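# Sweep lentils into scrap well, then set sponge down

## Task

Move every lentil from the counter into the scrap well while all other items remain on the counter; afterwards the yellow sponge must rest entirely on open counter surface, clear of the well and not propped against anything. It fails if the gripper still bears most of the sponge's weight at the end, and anything that stays in place only because the robot is holding it does not count.

## Robot and tools

Robot: a single six-joint arm with a parallel gripper, possibly tilted on its mount. Joint order in every command and every result list is: waist, shoulder, elbow, forearm roll, wrist pitch, wrist roll. Shoulder and wrist pitch are sign-flipped against the URDF, in commands, results and refusals alike. Stated ranges (URDF signs; for these two they are symmetric so nothing changes) in radians: waist -3.491..3.491, shoulder -3.140..3.140, elbow -1.187..4.328 (in your numbers -1.187..4.328, elbow is not flipped), forearm roll -3.316..3.316, wrist pitch -3.140..3.140, wrist roll -3.927..3.927. Real ends may differ by up to 0.010 rad. A target more than 0.010 past an end, and further out than the current angle, gets the call refused; a target past the real end is clipped, and the result may print "joint sent to its limit".

Scene frame: origin on the table top under the arm base, +z up, +y to the left when facing along +x, metres. The state line reports end_effector_position (point between closed pads) and end_effector_quat_wxyz; at long reach it can be off. Fingers point along the gripper's +z and close along its y. Closed fingertips extend about 33 mm past that point, open ones about 9 mm; closing pushes the tips about 24 mm further out, so keep that clearance over the counter.

A ROW is 9 numbers: six absolute joint target angles (rad, order above), then gripper position, force_limit, speed, each in -1..1. Position +1 = fully open (140 mm), about -0.8 = pads touching, -1 = close until blocked. force_limit maps roughly -1/0/+1 to 14/60/107 N; speed maps roughly to 30/140/250 mm/s.

Tools:
- execute_actions(actions): a list of actions; each action is a list of up to 15 rows, one row per 1/30 s step; a short action repeats its last row to fill 15 steps. Empty list = just fetch state and images. Joint targets are absolute angles, not offsets. Each step's target is clamped to stay within 0.805 rad (waist, shoulder), 0.966 (elbow) or 1.21 (wrist joints) of the measured angle, and scaled back if it would shift the gripper over 70 mm. Drive speed caps: 2.62, 2.62, 3.14, 3.93, 3.93, 3.93 rad/s with 0.5 s ramp-up. Unfinished motion may not complete on its own; send the rest. To keep a joint still, resend its value from "Joint targets".
- move(target, speed, blocking): target is one 9-number row of absolute joint angles plus gripper values (gripper values applied immediately). All joints progress in sync, so the hand follows a curve and does not avoid obstacles. speed (0.01..2 rad/s, default 0.5) caps the joint with the longest travel; paths last 0.5..10 s. Result adds a "move:" line: outcome (done, off_target, moving, held, fault), limits=held/none, and the joint furthest from target. With blocking=false you get control after 0.5 s; you must wait or stop before sending other motion.
- wait(seconds 0..10): lets time run holding the last command; returns early if a running move ends.
- stop(): brakes a running move; needs room; fingers continue.
- zoom_image(camera, region [x0,y0,x1,y1] pixels, max 504x504): closer view of the latest image. Cameras: cam_head_left, cam_head_right, cam_high, cam_low (896x504), cam_wrist (616x616 fisheye).
- finished_scene(scene): ends the current scene (give its number) permanently and reports success; the next task appears in its result. Replying without a tool call ends everything.

Results: Joint positions, Joint velocities, Joint targets (what joints currently chase), step readings (HELD = row partly blocked), "joint command not followed" (clearance check altered targets; mounting blocks count as arm), Flange force (noisy, includes held weight, "no reading" near singularities). Gripper: object_status 0 moving, 1 blocked while opening, 2 blocked while closing (a grip), 3 reached target or pads met. position_measured is in counts: 3 open, 230 closed, nonlinear. To squeeze harder while gripped, raise force_limit and change position slightly (e.g. -1 to -0.98).

Hazards: contact torque over the load limit (139 N m for the first three joints, 34.8 for the wrist joints, held weight included) or any external force of 150 N halts the arm for 10 s and drops the rest of the call. The arm is stiff: aiming even slightly below a firm surface can fault it; faster contact hits harder. Holding loads heats motors; MOTOR HOT warns before an OVER-TEMPERATURE FAULT brake. Avoid dropping, slamming or knocking anything off the table, which fails the task. Brief tugs on held parts or nudges to loose items can happen. Release the sponge before finishing; it must settle flat on its own.

Each tool is called by a JSON object that holds its "fn" and its "kwargs", one argument or row to a line.

## Session

{"fn": "execute_actions", "kwargs": {
  "actions": []
}}

Scene clock: 0.00 s.
end_effector_position=(+0.7496, +0.1859, +0.1035) position_measured=3 object_status=3 end_effector_quat_wxyz=(-0.094, +0.659, +0.719, -0.199)
Joint names: [waist, shoulder, elbow, forearm roll, wrist pitch, wrist roll]
Joint positions: [ 0.655 -0.591  0.896  0.145  1.669  2.735]
Joint velocities: [ 0.    -0.    -0.    -0.001 -0.    -0.001]
Flange force (N, the push that the arm receives, along the gripper's own x y z axes): no reading
Joint targets: [0.655 -0.591 0.896 0.145 1.669 2.735]

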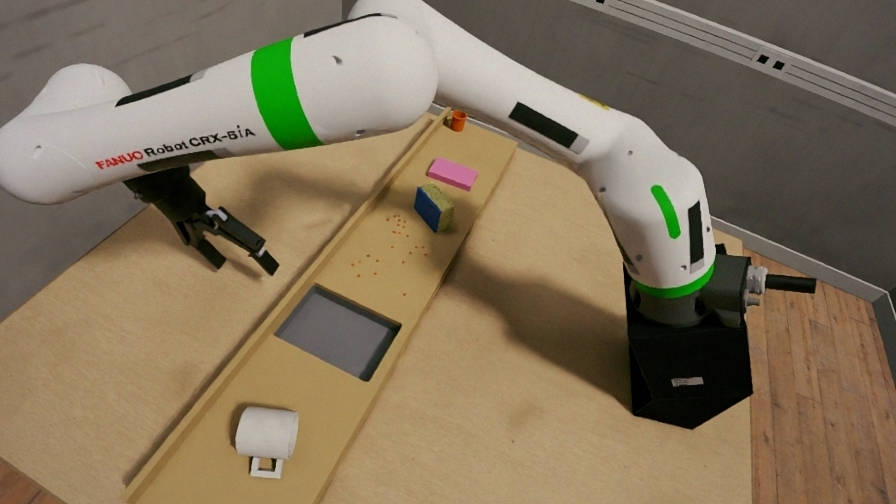

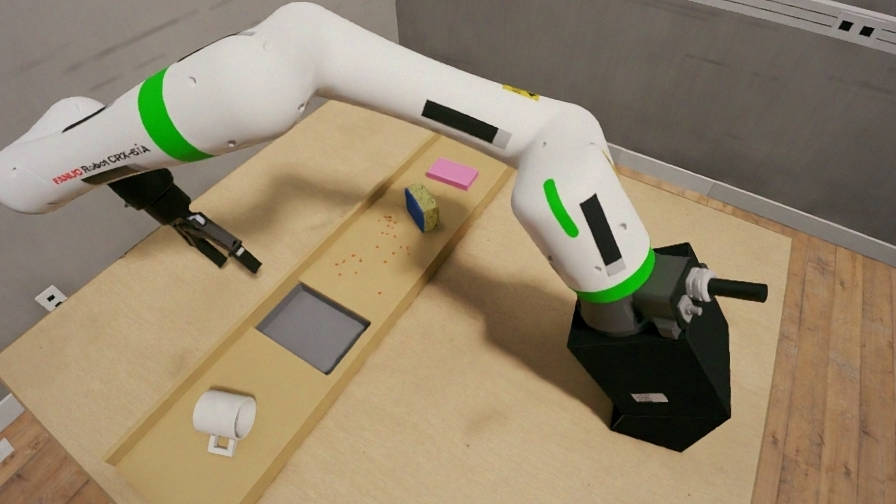

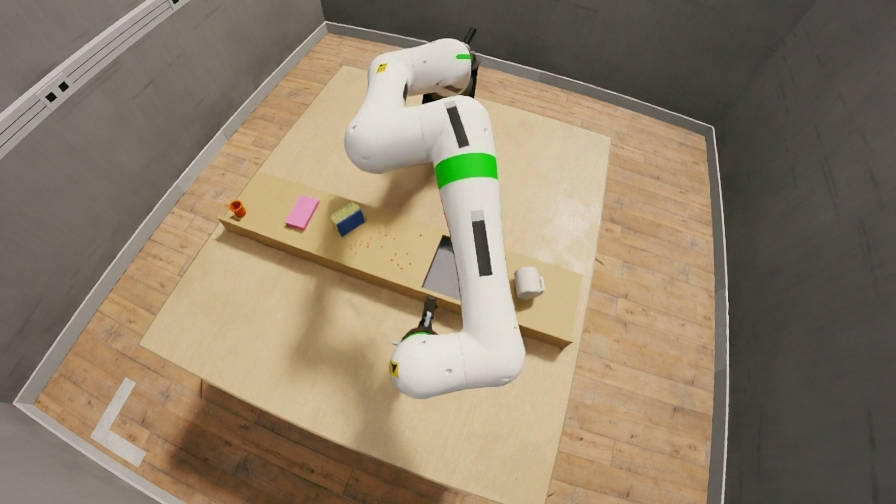

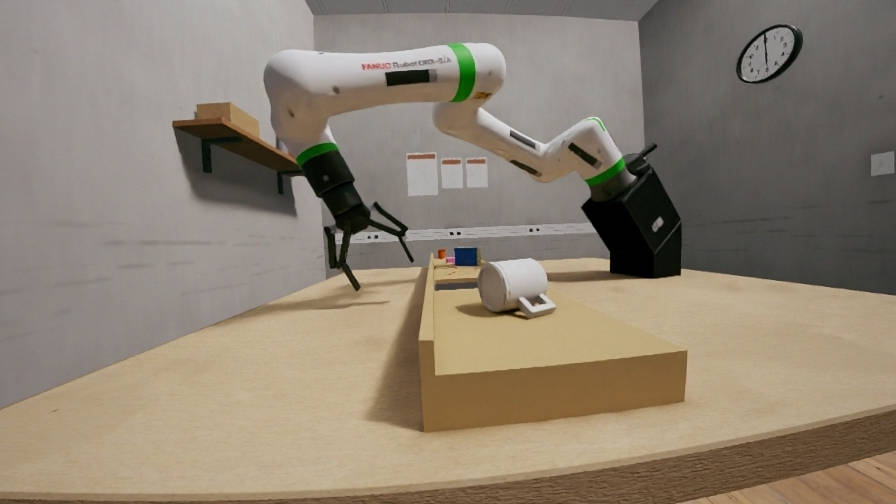

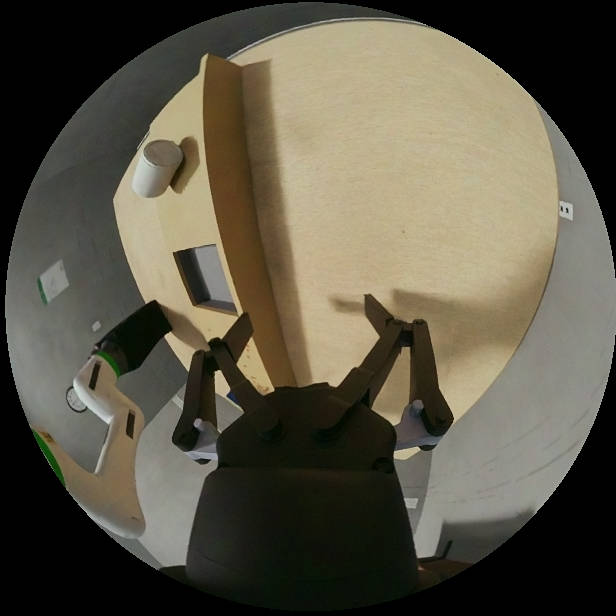

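{"fn": "move", "kwargs": {
  "target": [0.426,0.4,-0.447,0.054,0.85,2.85,1,0,0],
  "speed": 0.8
}}

Scene clock: 3.27 s.
end_effector_position=(+0.5716, +0.0027, +0.2011) position_measured=3 object_status=3 end_effector_quat_wxyz=(-0.000, +0.708, +0.706, -0.000)
Joint names: [waist, shoulder, elbow, forearm roll, wrist pitch, wrist roll]
Joint positions: [ 0.426  0.4   -0.447  0.054  0.85   2.85 ]
Joint velocities: [-0.    -0.001 -0.    -0.     0.001 -0.001]
Flange force (N, the push that the arm receives, along the gripper's own x y z axes): [-2.0 -7.1 -3.7]
Joint targets: [0.426 0.400 -0.447 0.054 0.850 2.850]
move: done; limits=none; farthest joint: the waist, 0.000 radians from its target (0.229 radians at the start)

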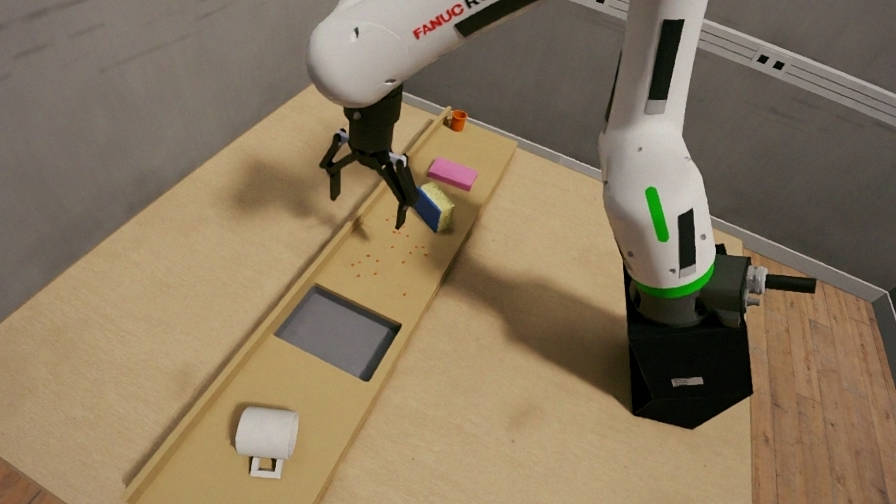

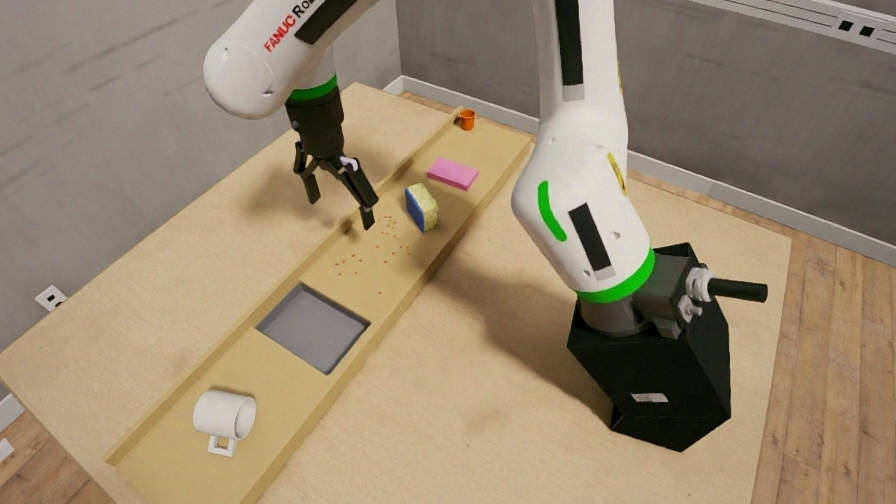

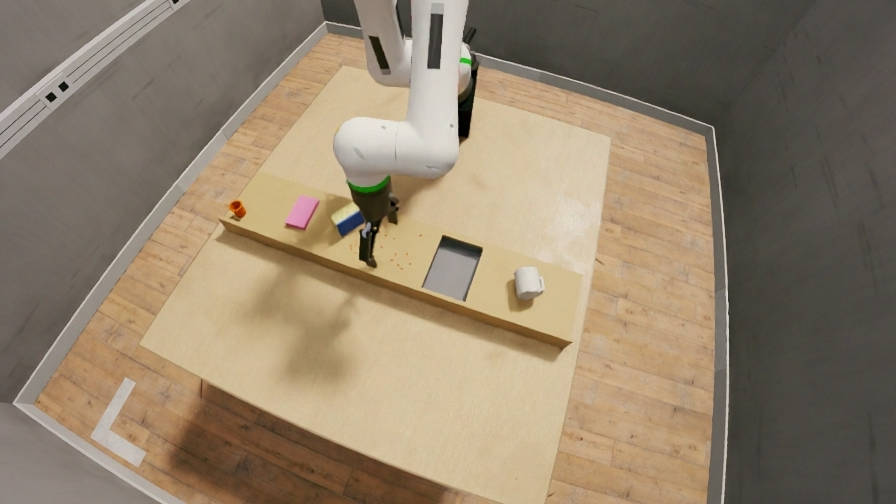

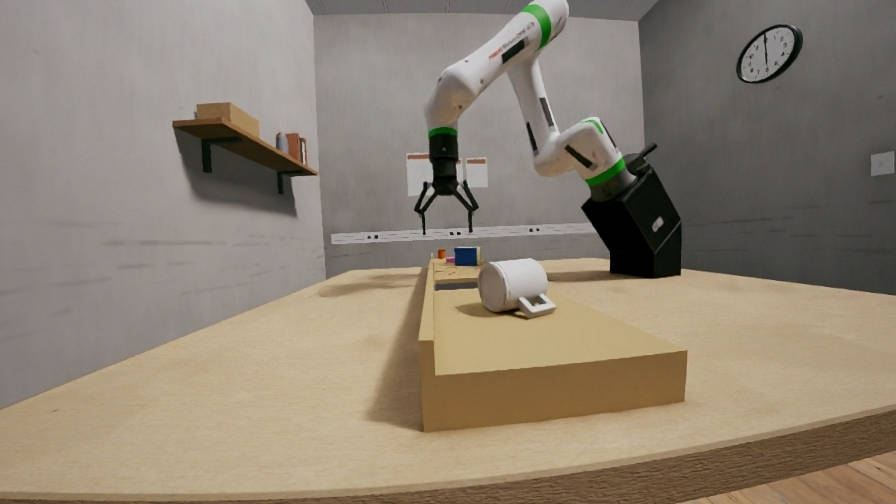

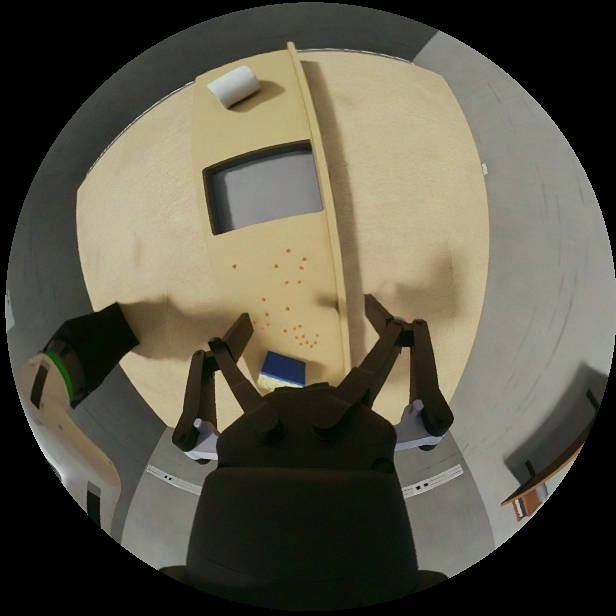

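{"fn": "move", "kwargs": {
  "target": [-0.029,0.273,-0.442,-0.34,0.793,1.22,1,0,0],
  "speed": 1
}}

Scene clock: 5.93 s.
end_effector_position=(+0.5116, -0.1298, +0.1611) position_measured=3 object_status=3 end_effector_quat_wxyz=(+0.000, +0.939, -0.344, -0.000)
Joint names: [waist, shoulder, elbow, forearm roll, wrist pitch, wrist roll]
Joint positions: [-0.029  0.273 -0.442 -0.34   0.793  1.22 ]
Joint velocities: [-0.    -0.001 -0.    -0.     0.003  0.   ]
Flange force (N, the push that the arm receives, along the gripper's own x y z axes): [-10.4 -0.4 -5.0]
Joint targets: [-0.029 0.273 -0.442 -0.340 0.793 1.220]
move: done; limits=none; farthest joint: the waist, 0.000 radians from its target (0.455 radians at the start)

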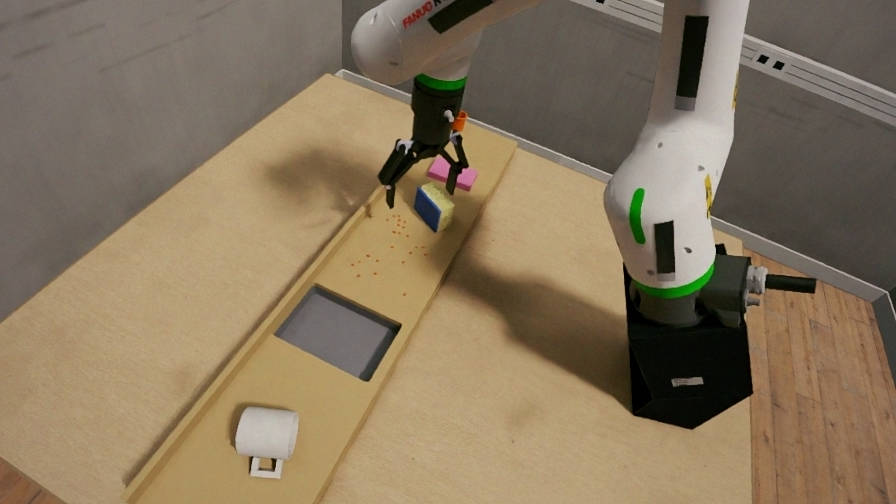

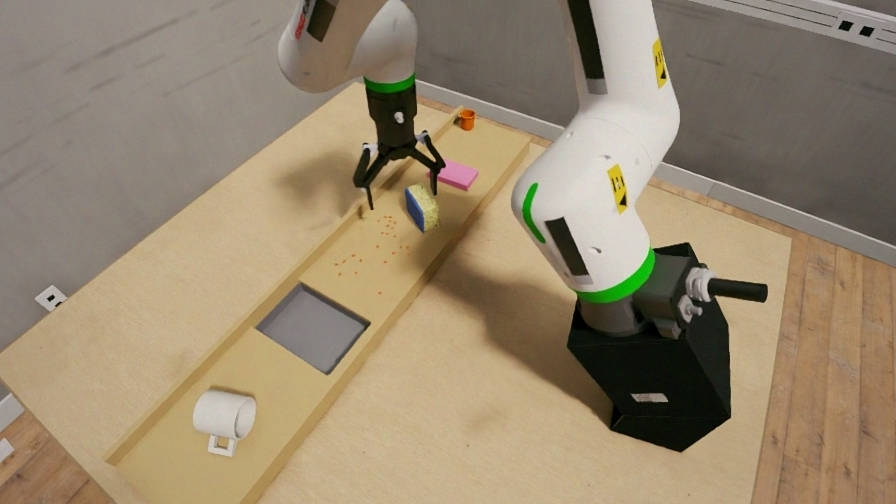

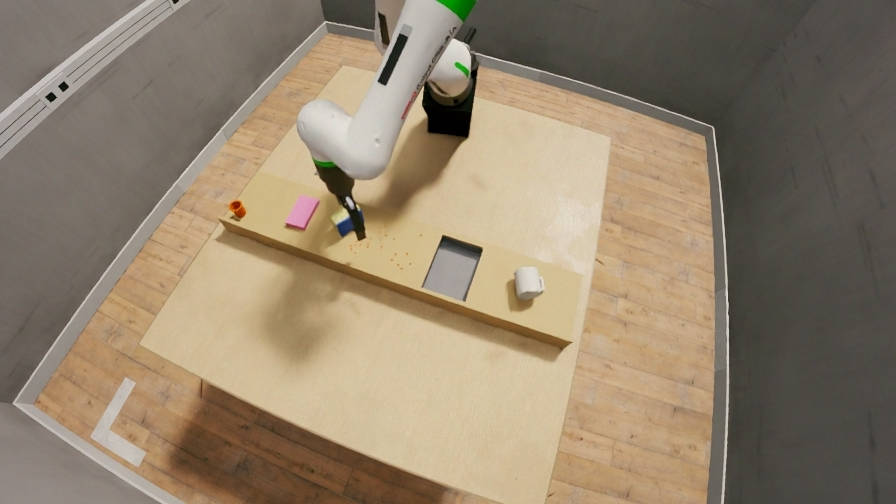

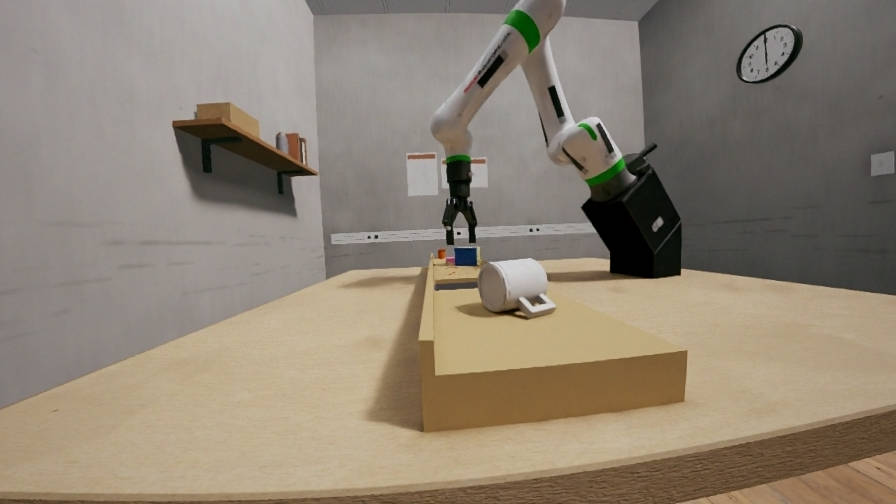

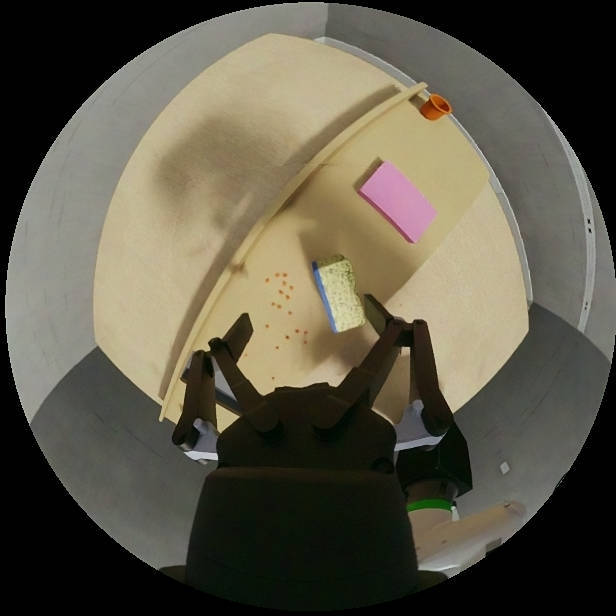

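{"fn": "move", "kwargs": {
  "target": [-0.1,0.174,-0.479,-0.45,0.695,1.5,1,0,0],
  "speed": 0.3
}}

{"fn": "move", "kwargs": {
  "target": [-0.1,0.174,-0.479,-0.45,0.695,1.5,-1,0,0]
}}

Scene clock: 7.60 s.
end_effector_position=(+0.4788, -0.1550, +0.1150) position_measured=3 object_status=3 end_effector_quat_wxyz=(-0.000, +0.956, -0.293, -0.001)
Joint names: [waist, shoulder, elbow, forearm roll, wrist pitch, wrist roll]
Joint positions: [-0.1    0.174 -0.479 -0.45   0.695  1.5  ]
Joint velocities: [-0.    -0.     0.    -0.001 -0.     0.   ]
Flange force (N, the push that the arm receives, along the gripper's own x y z axes): [-7.9 -1.5 -7.4]
Joint targets: [-0.100 0.174 -0.479 -0.450 0.695 1.500]
move: done; limits=none; farthest joint: the waist, 0.000 radians from its target (0.071 radians at the start)

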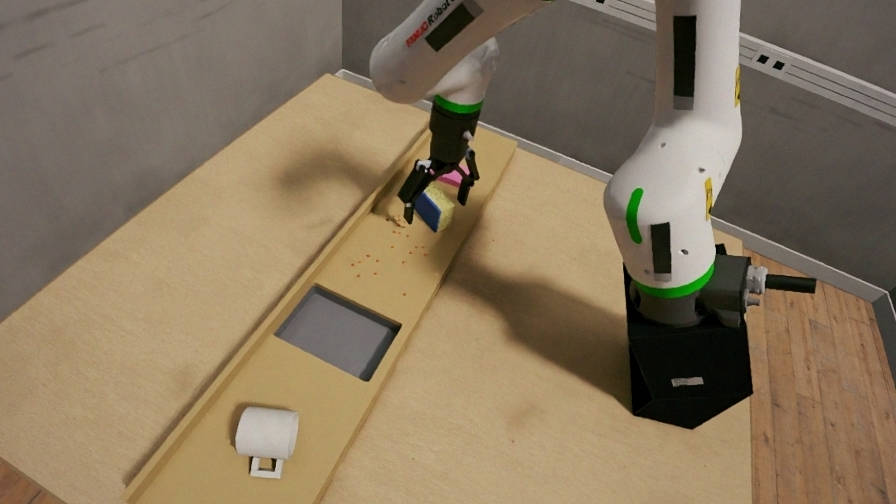

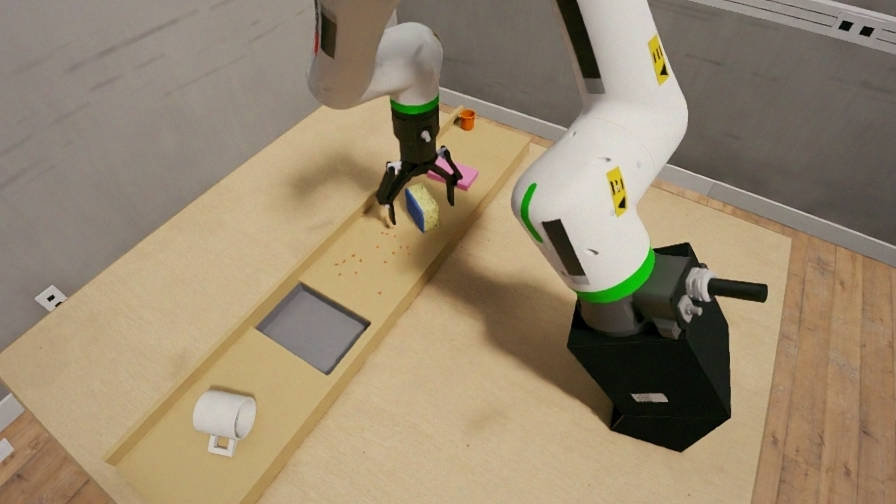

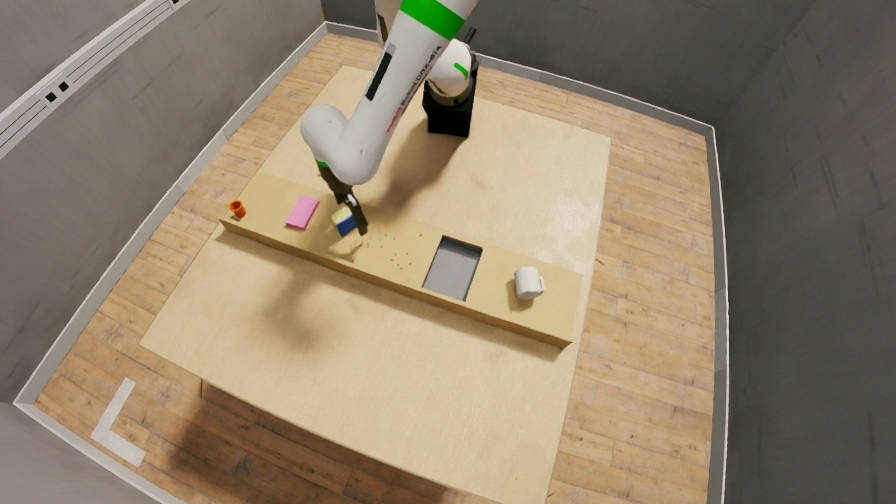

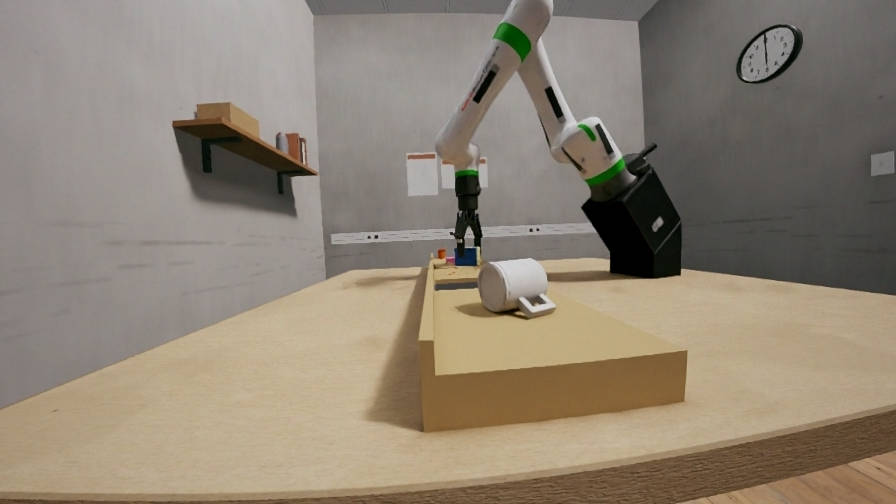

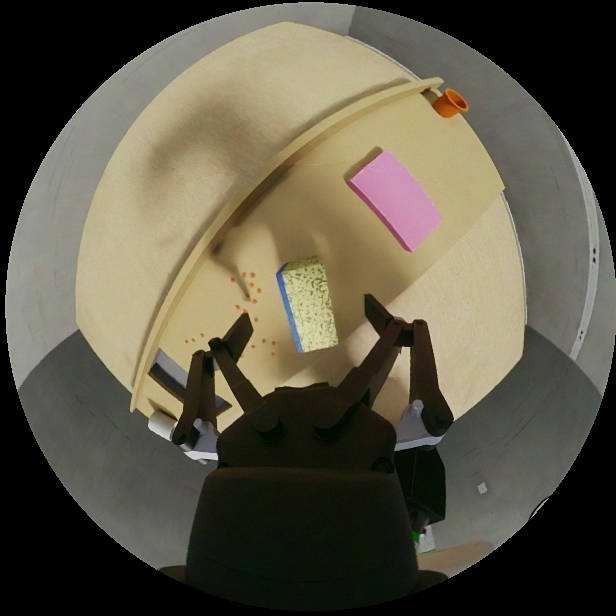

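Scene clock: 8.83 s.
end_effector_position=(+0.4788, -0.1550, +0.1150) position_measured=233 object_status=3 end_effector_quat_wxyz=(-0.000, +0.956, -0.293, -0.001)
Joint names: [waist, shoulder, elbow, forearm roll, wrist pitch, wrist roll]
Joint positions: [-0.1    0.174 -0.479 -0.45   0.695  1.5  ]
Joint velocities: [ 0.001 -0.     0.     0.    -0.     0.   ]
Flange force (N, the push that the arm receives, along the gripper's own x y z axes): [-9.4 -0.4 -8.2]
Joint targets: [-0.100 0.174 -0.479 -0.450 0.695 1.500]
move: done; limits=none; farthest joint: the waist, 0.000 radians from its target (0.000 radians at the start)

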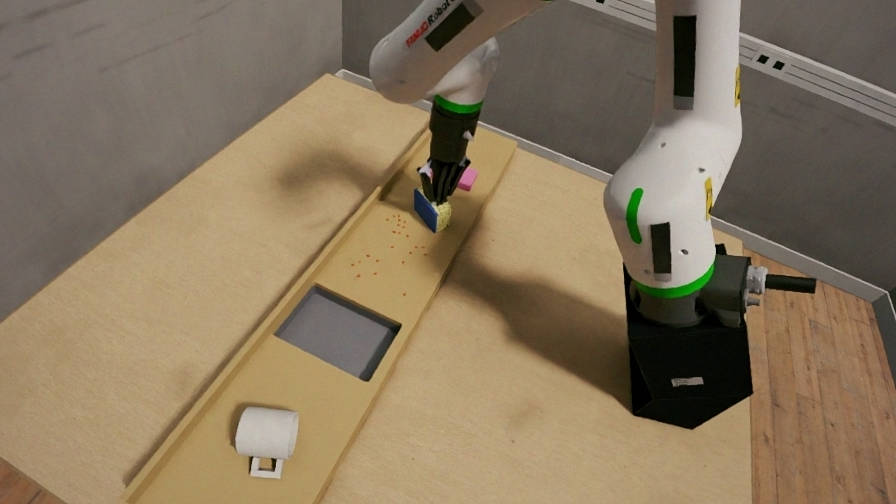

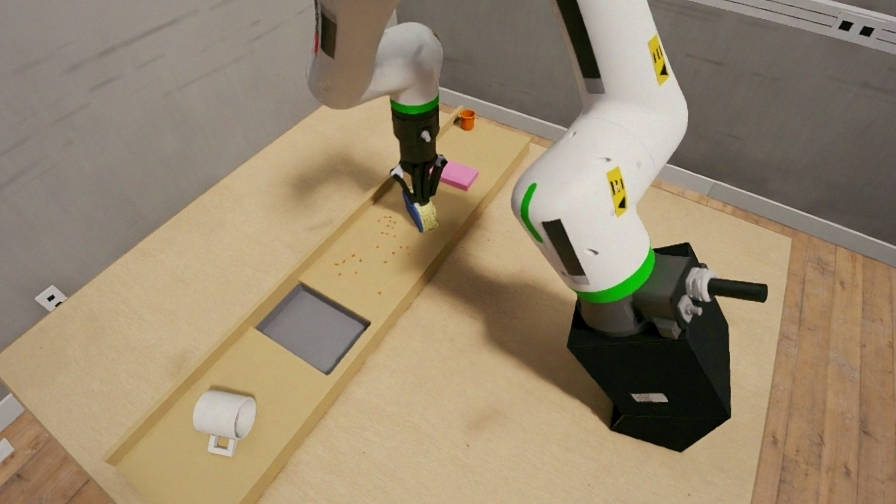

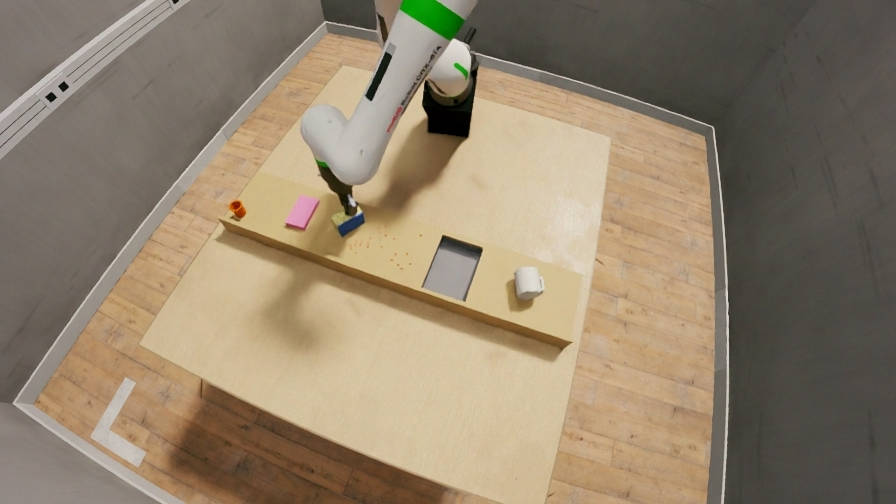

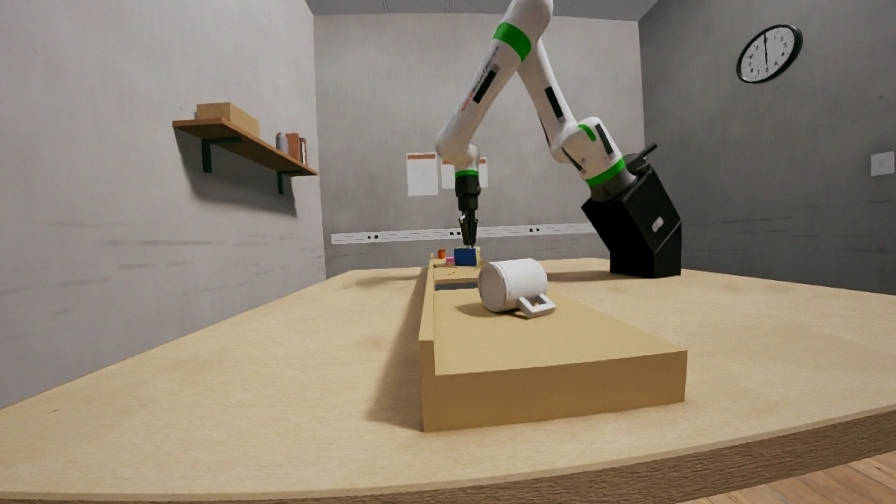

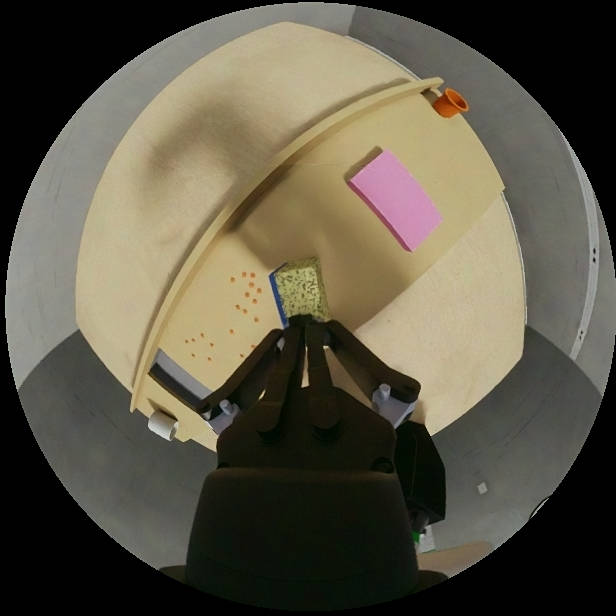

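Squished through the soft sponge; regrip gently.

{"fn": "move", "kwargs": {
  "target": [-0.1,0.174,-0.479,-0.45,0.695,1.5,0.2,-1,-0.5]
}}

{"fn": "move", "kwargs": {
  "target": [-0.1,0.174,-0.479,-0.45,0.695,1.5,-0.5,-1,-1]
}}

Scene clock: 10.13 s.
end_effector_position=(+0.4788, -0.1550, +0.1150) position_measured=104 object_status=3 end_effector_quat_wxyz=(-0.000, +0.956, -0.293, -0.001)
Joint names: [waist, shoulder, elbow, forearm roll, wrist pitch, wrist roll]
Joint positions: [-0.1    0.174 -0.479 -0.45   0.695  1.5  ]
Joint velocities: [ 0.  0.  0. -0.  0. -0.]
Flange force (N, the push that the arm receives, along the gripper's own x y z axes): [-8.5 -1.6 -5.1]
Joint targets: [-0.100 0.174 -0.479 -0.450 0.695 1.500]
move: done; limits=none; farthest joint: the waist, 0.000 radians from its target (0.000 radians at the start)

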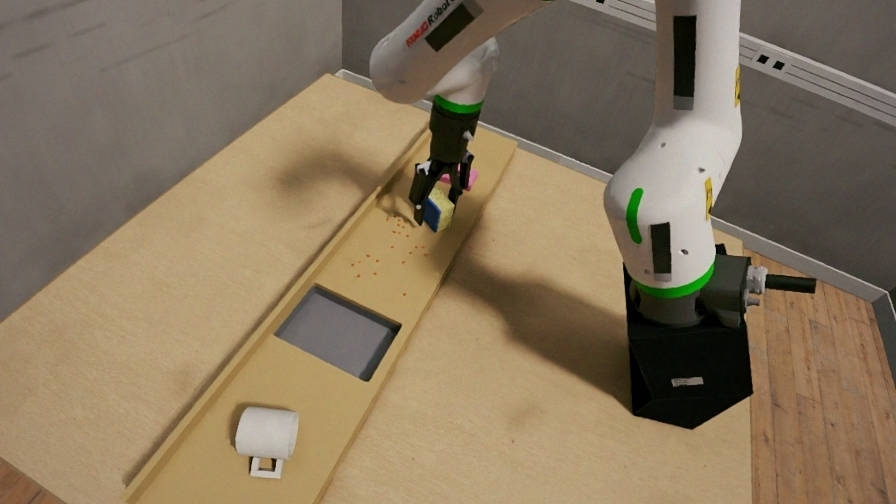

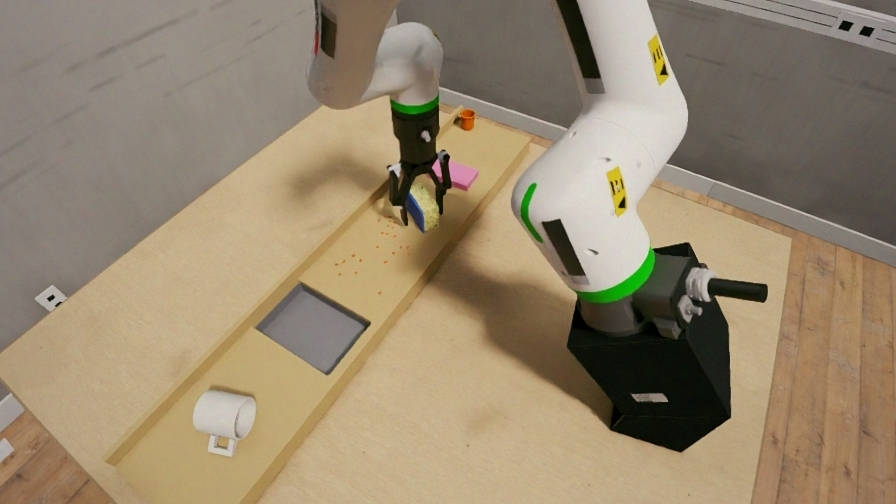

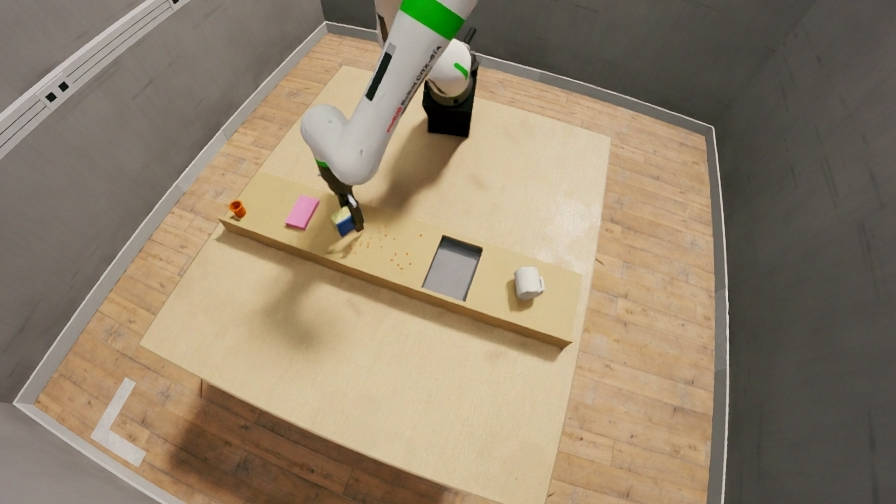

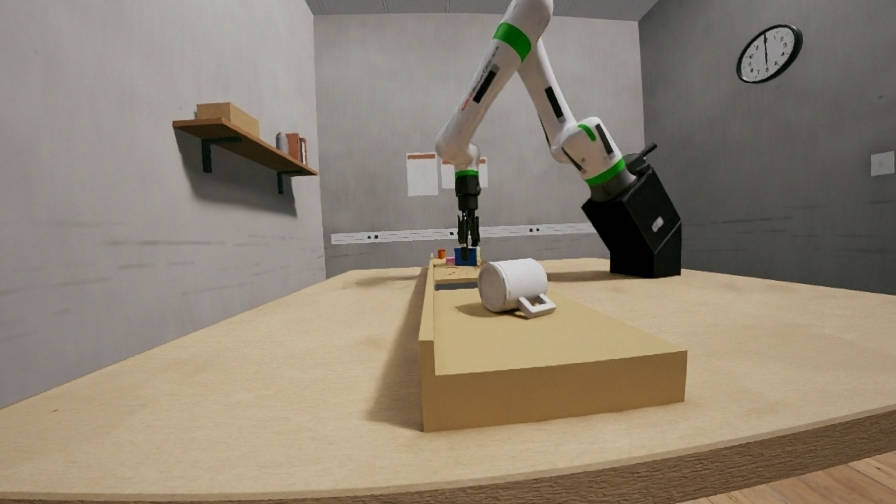

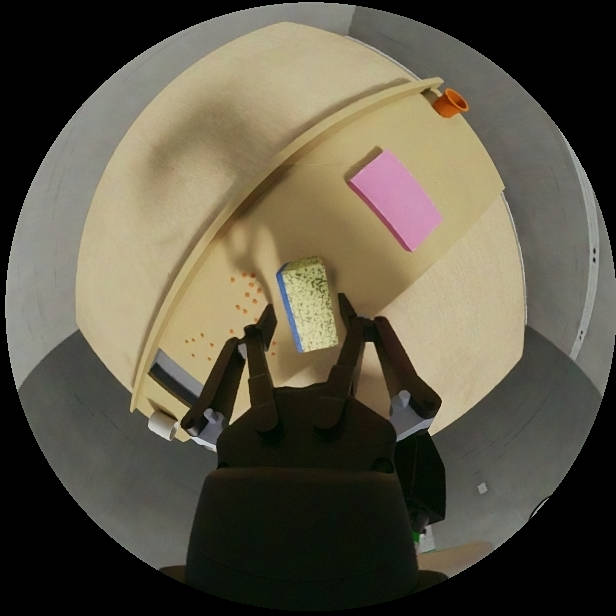

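Scene clock: 12.17 s.
end_effector_position=(+0.4788, -0.1550, +0.1150) position_measured=192 object_status=0 end_effector_quat_wxyz=(-0.000, +0.956, -0.293, -0.001)
Joint names: [waist, shoulder, elbow, forearm roll, wrist pitch, wrist roll]
Joint positions: [-0.1    0.174 -0.479 -0.45   0.695  1.5  ]
Joint velocities: [ 0.     0.    -0.     0.001 -0.002 -0.001]
Flange force (N, the push that the arm receives, along the gripper's own x y z axes): [-6.1 0.9 -7.2]
Joint targets: [-0.100 0.174 -0.479 -0.450 0.695 1.500]
move: done; limits=none; farthest joint: the waist, 0.000 radians from its target (0.000 radians at the start)

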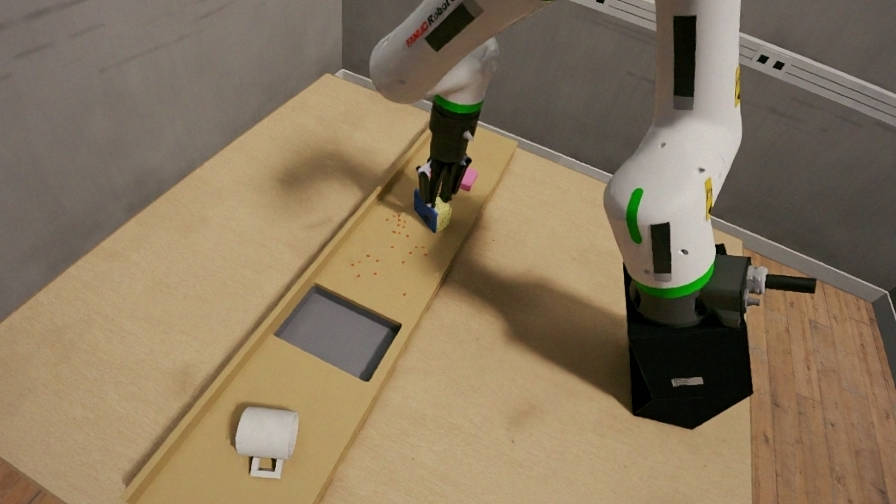

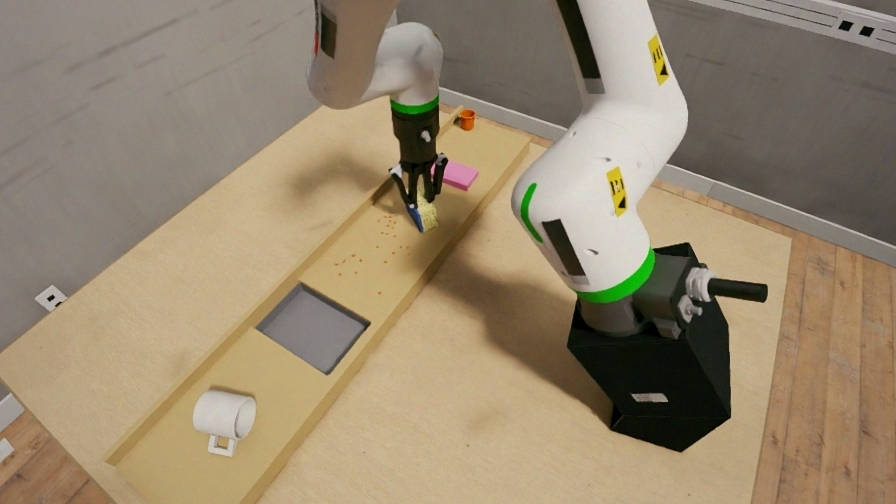

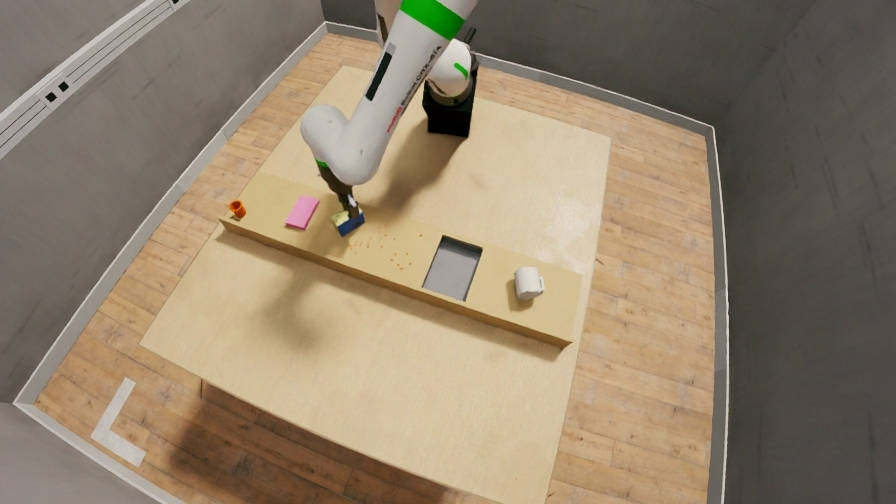

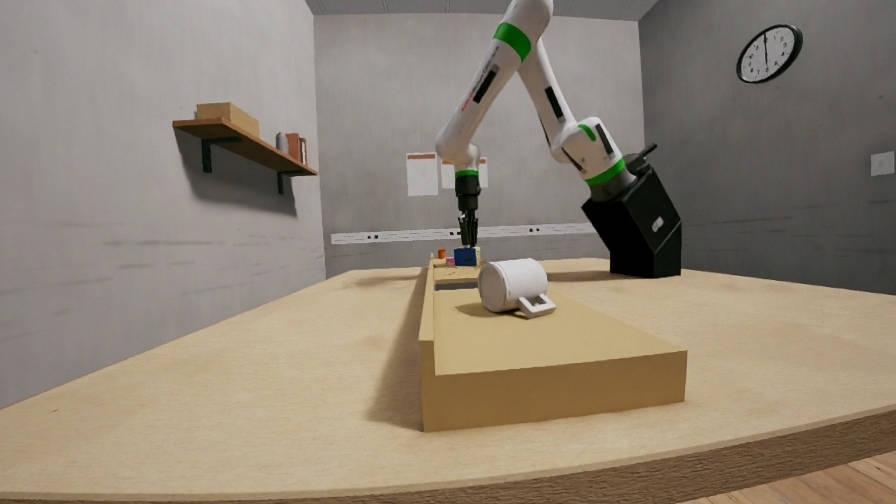

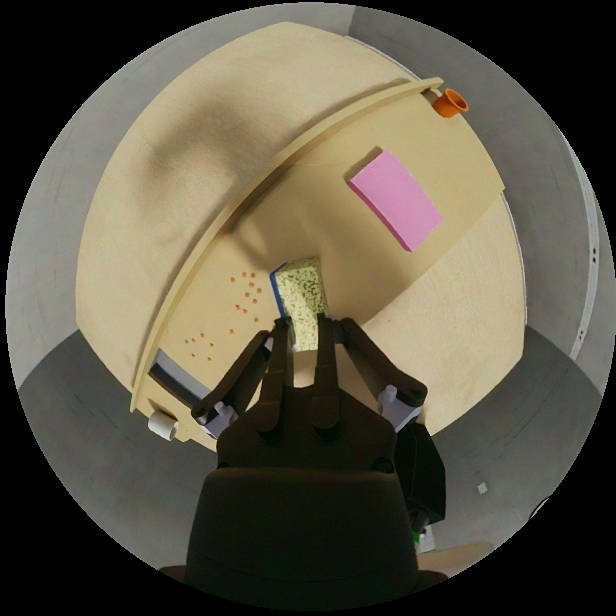

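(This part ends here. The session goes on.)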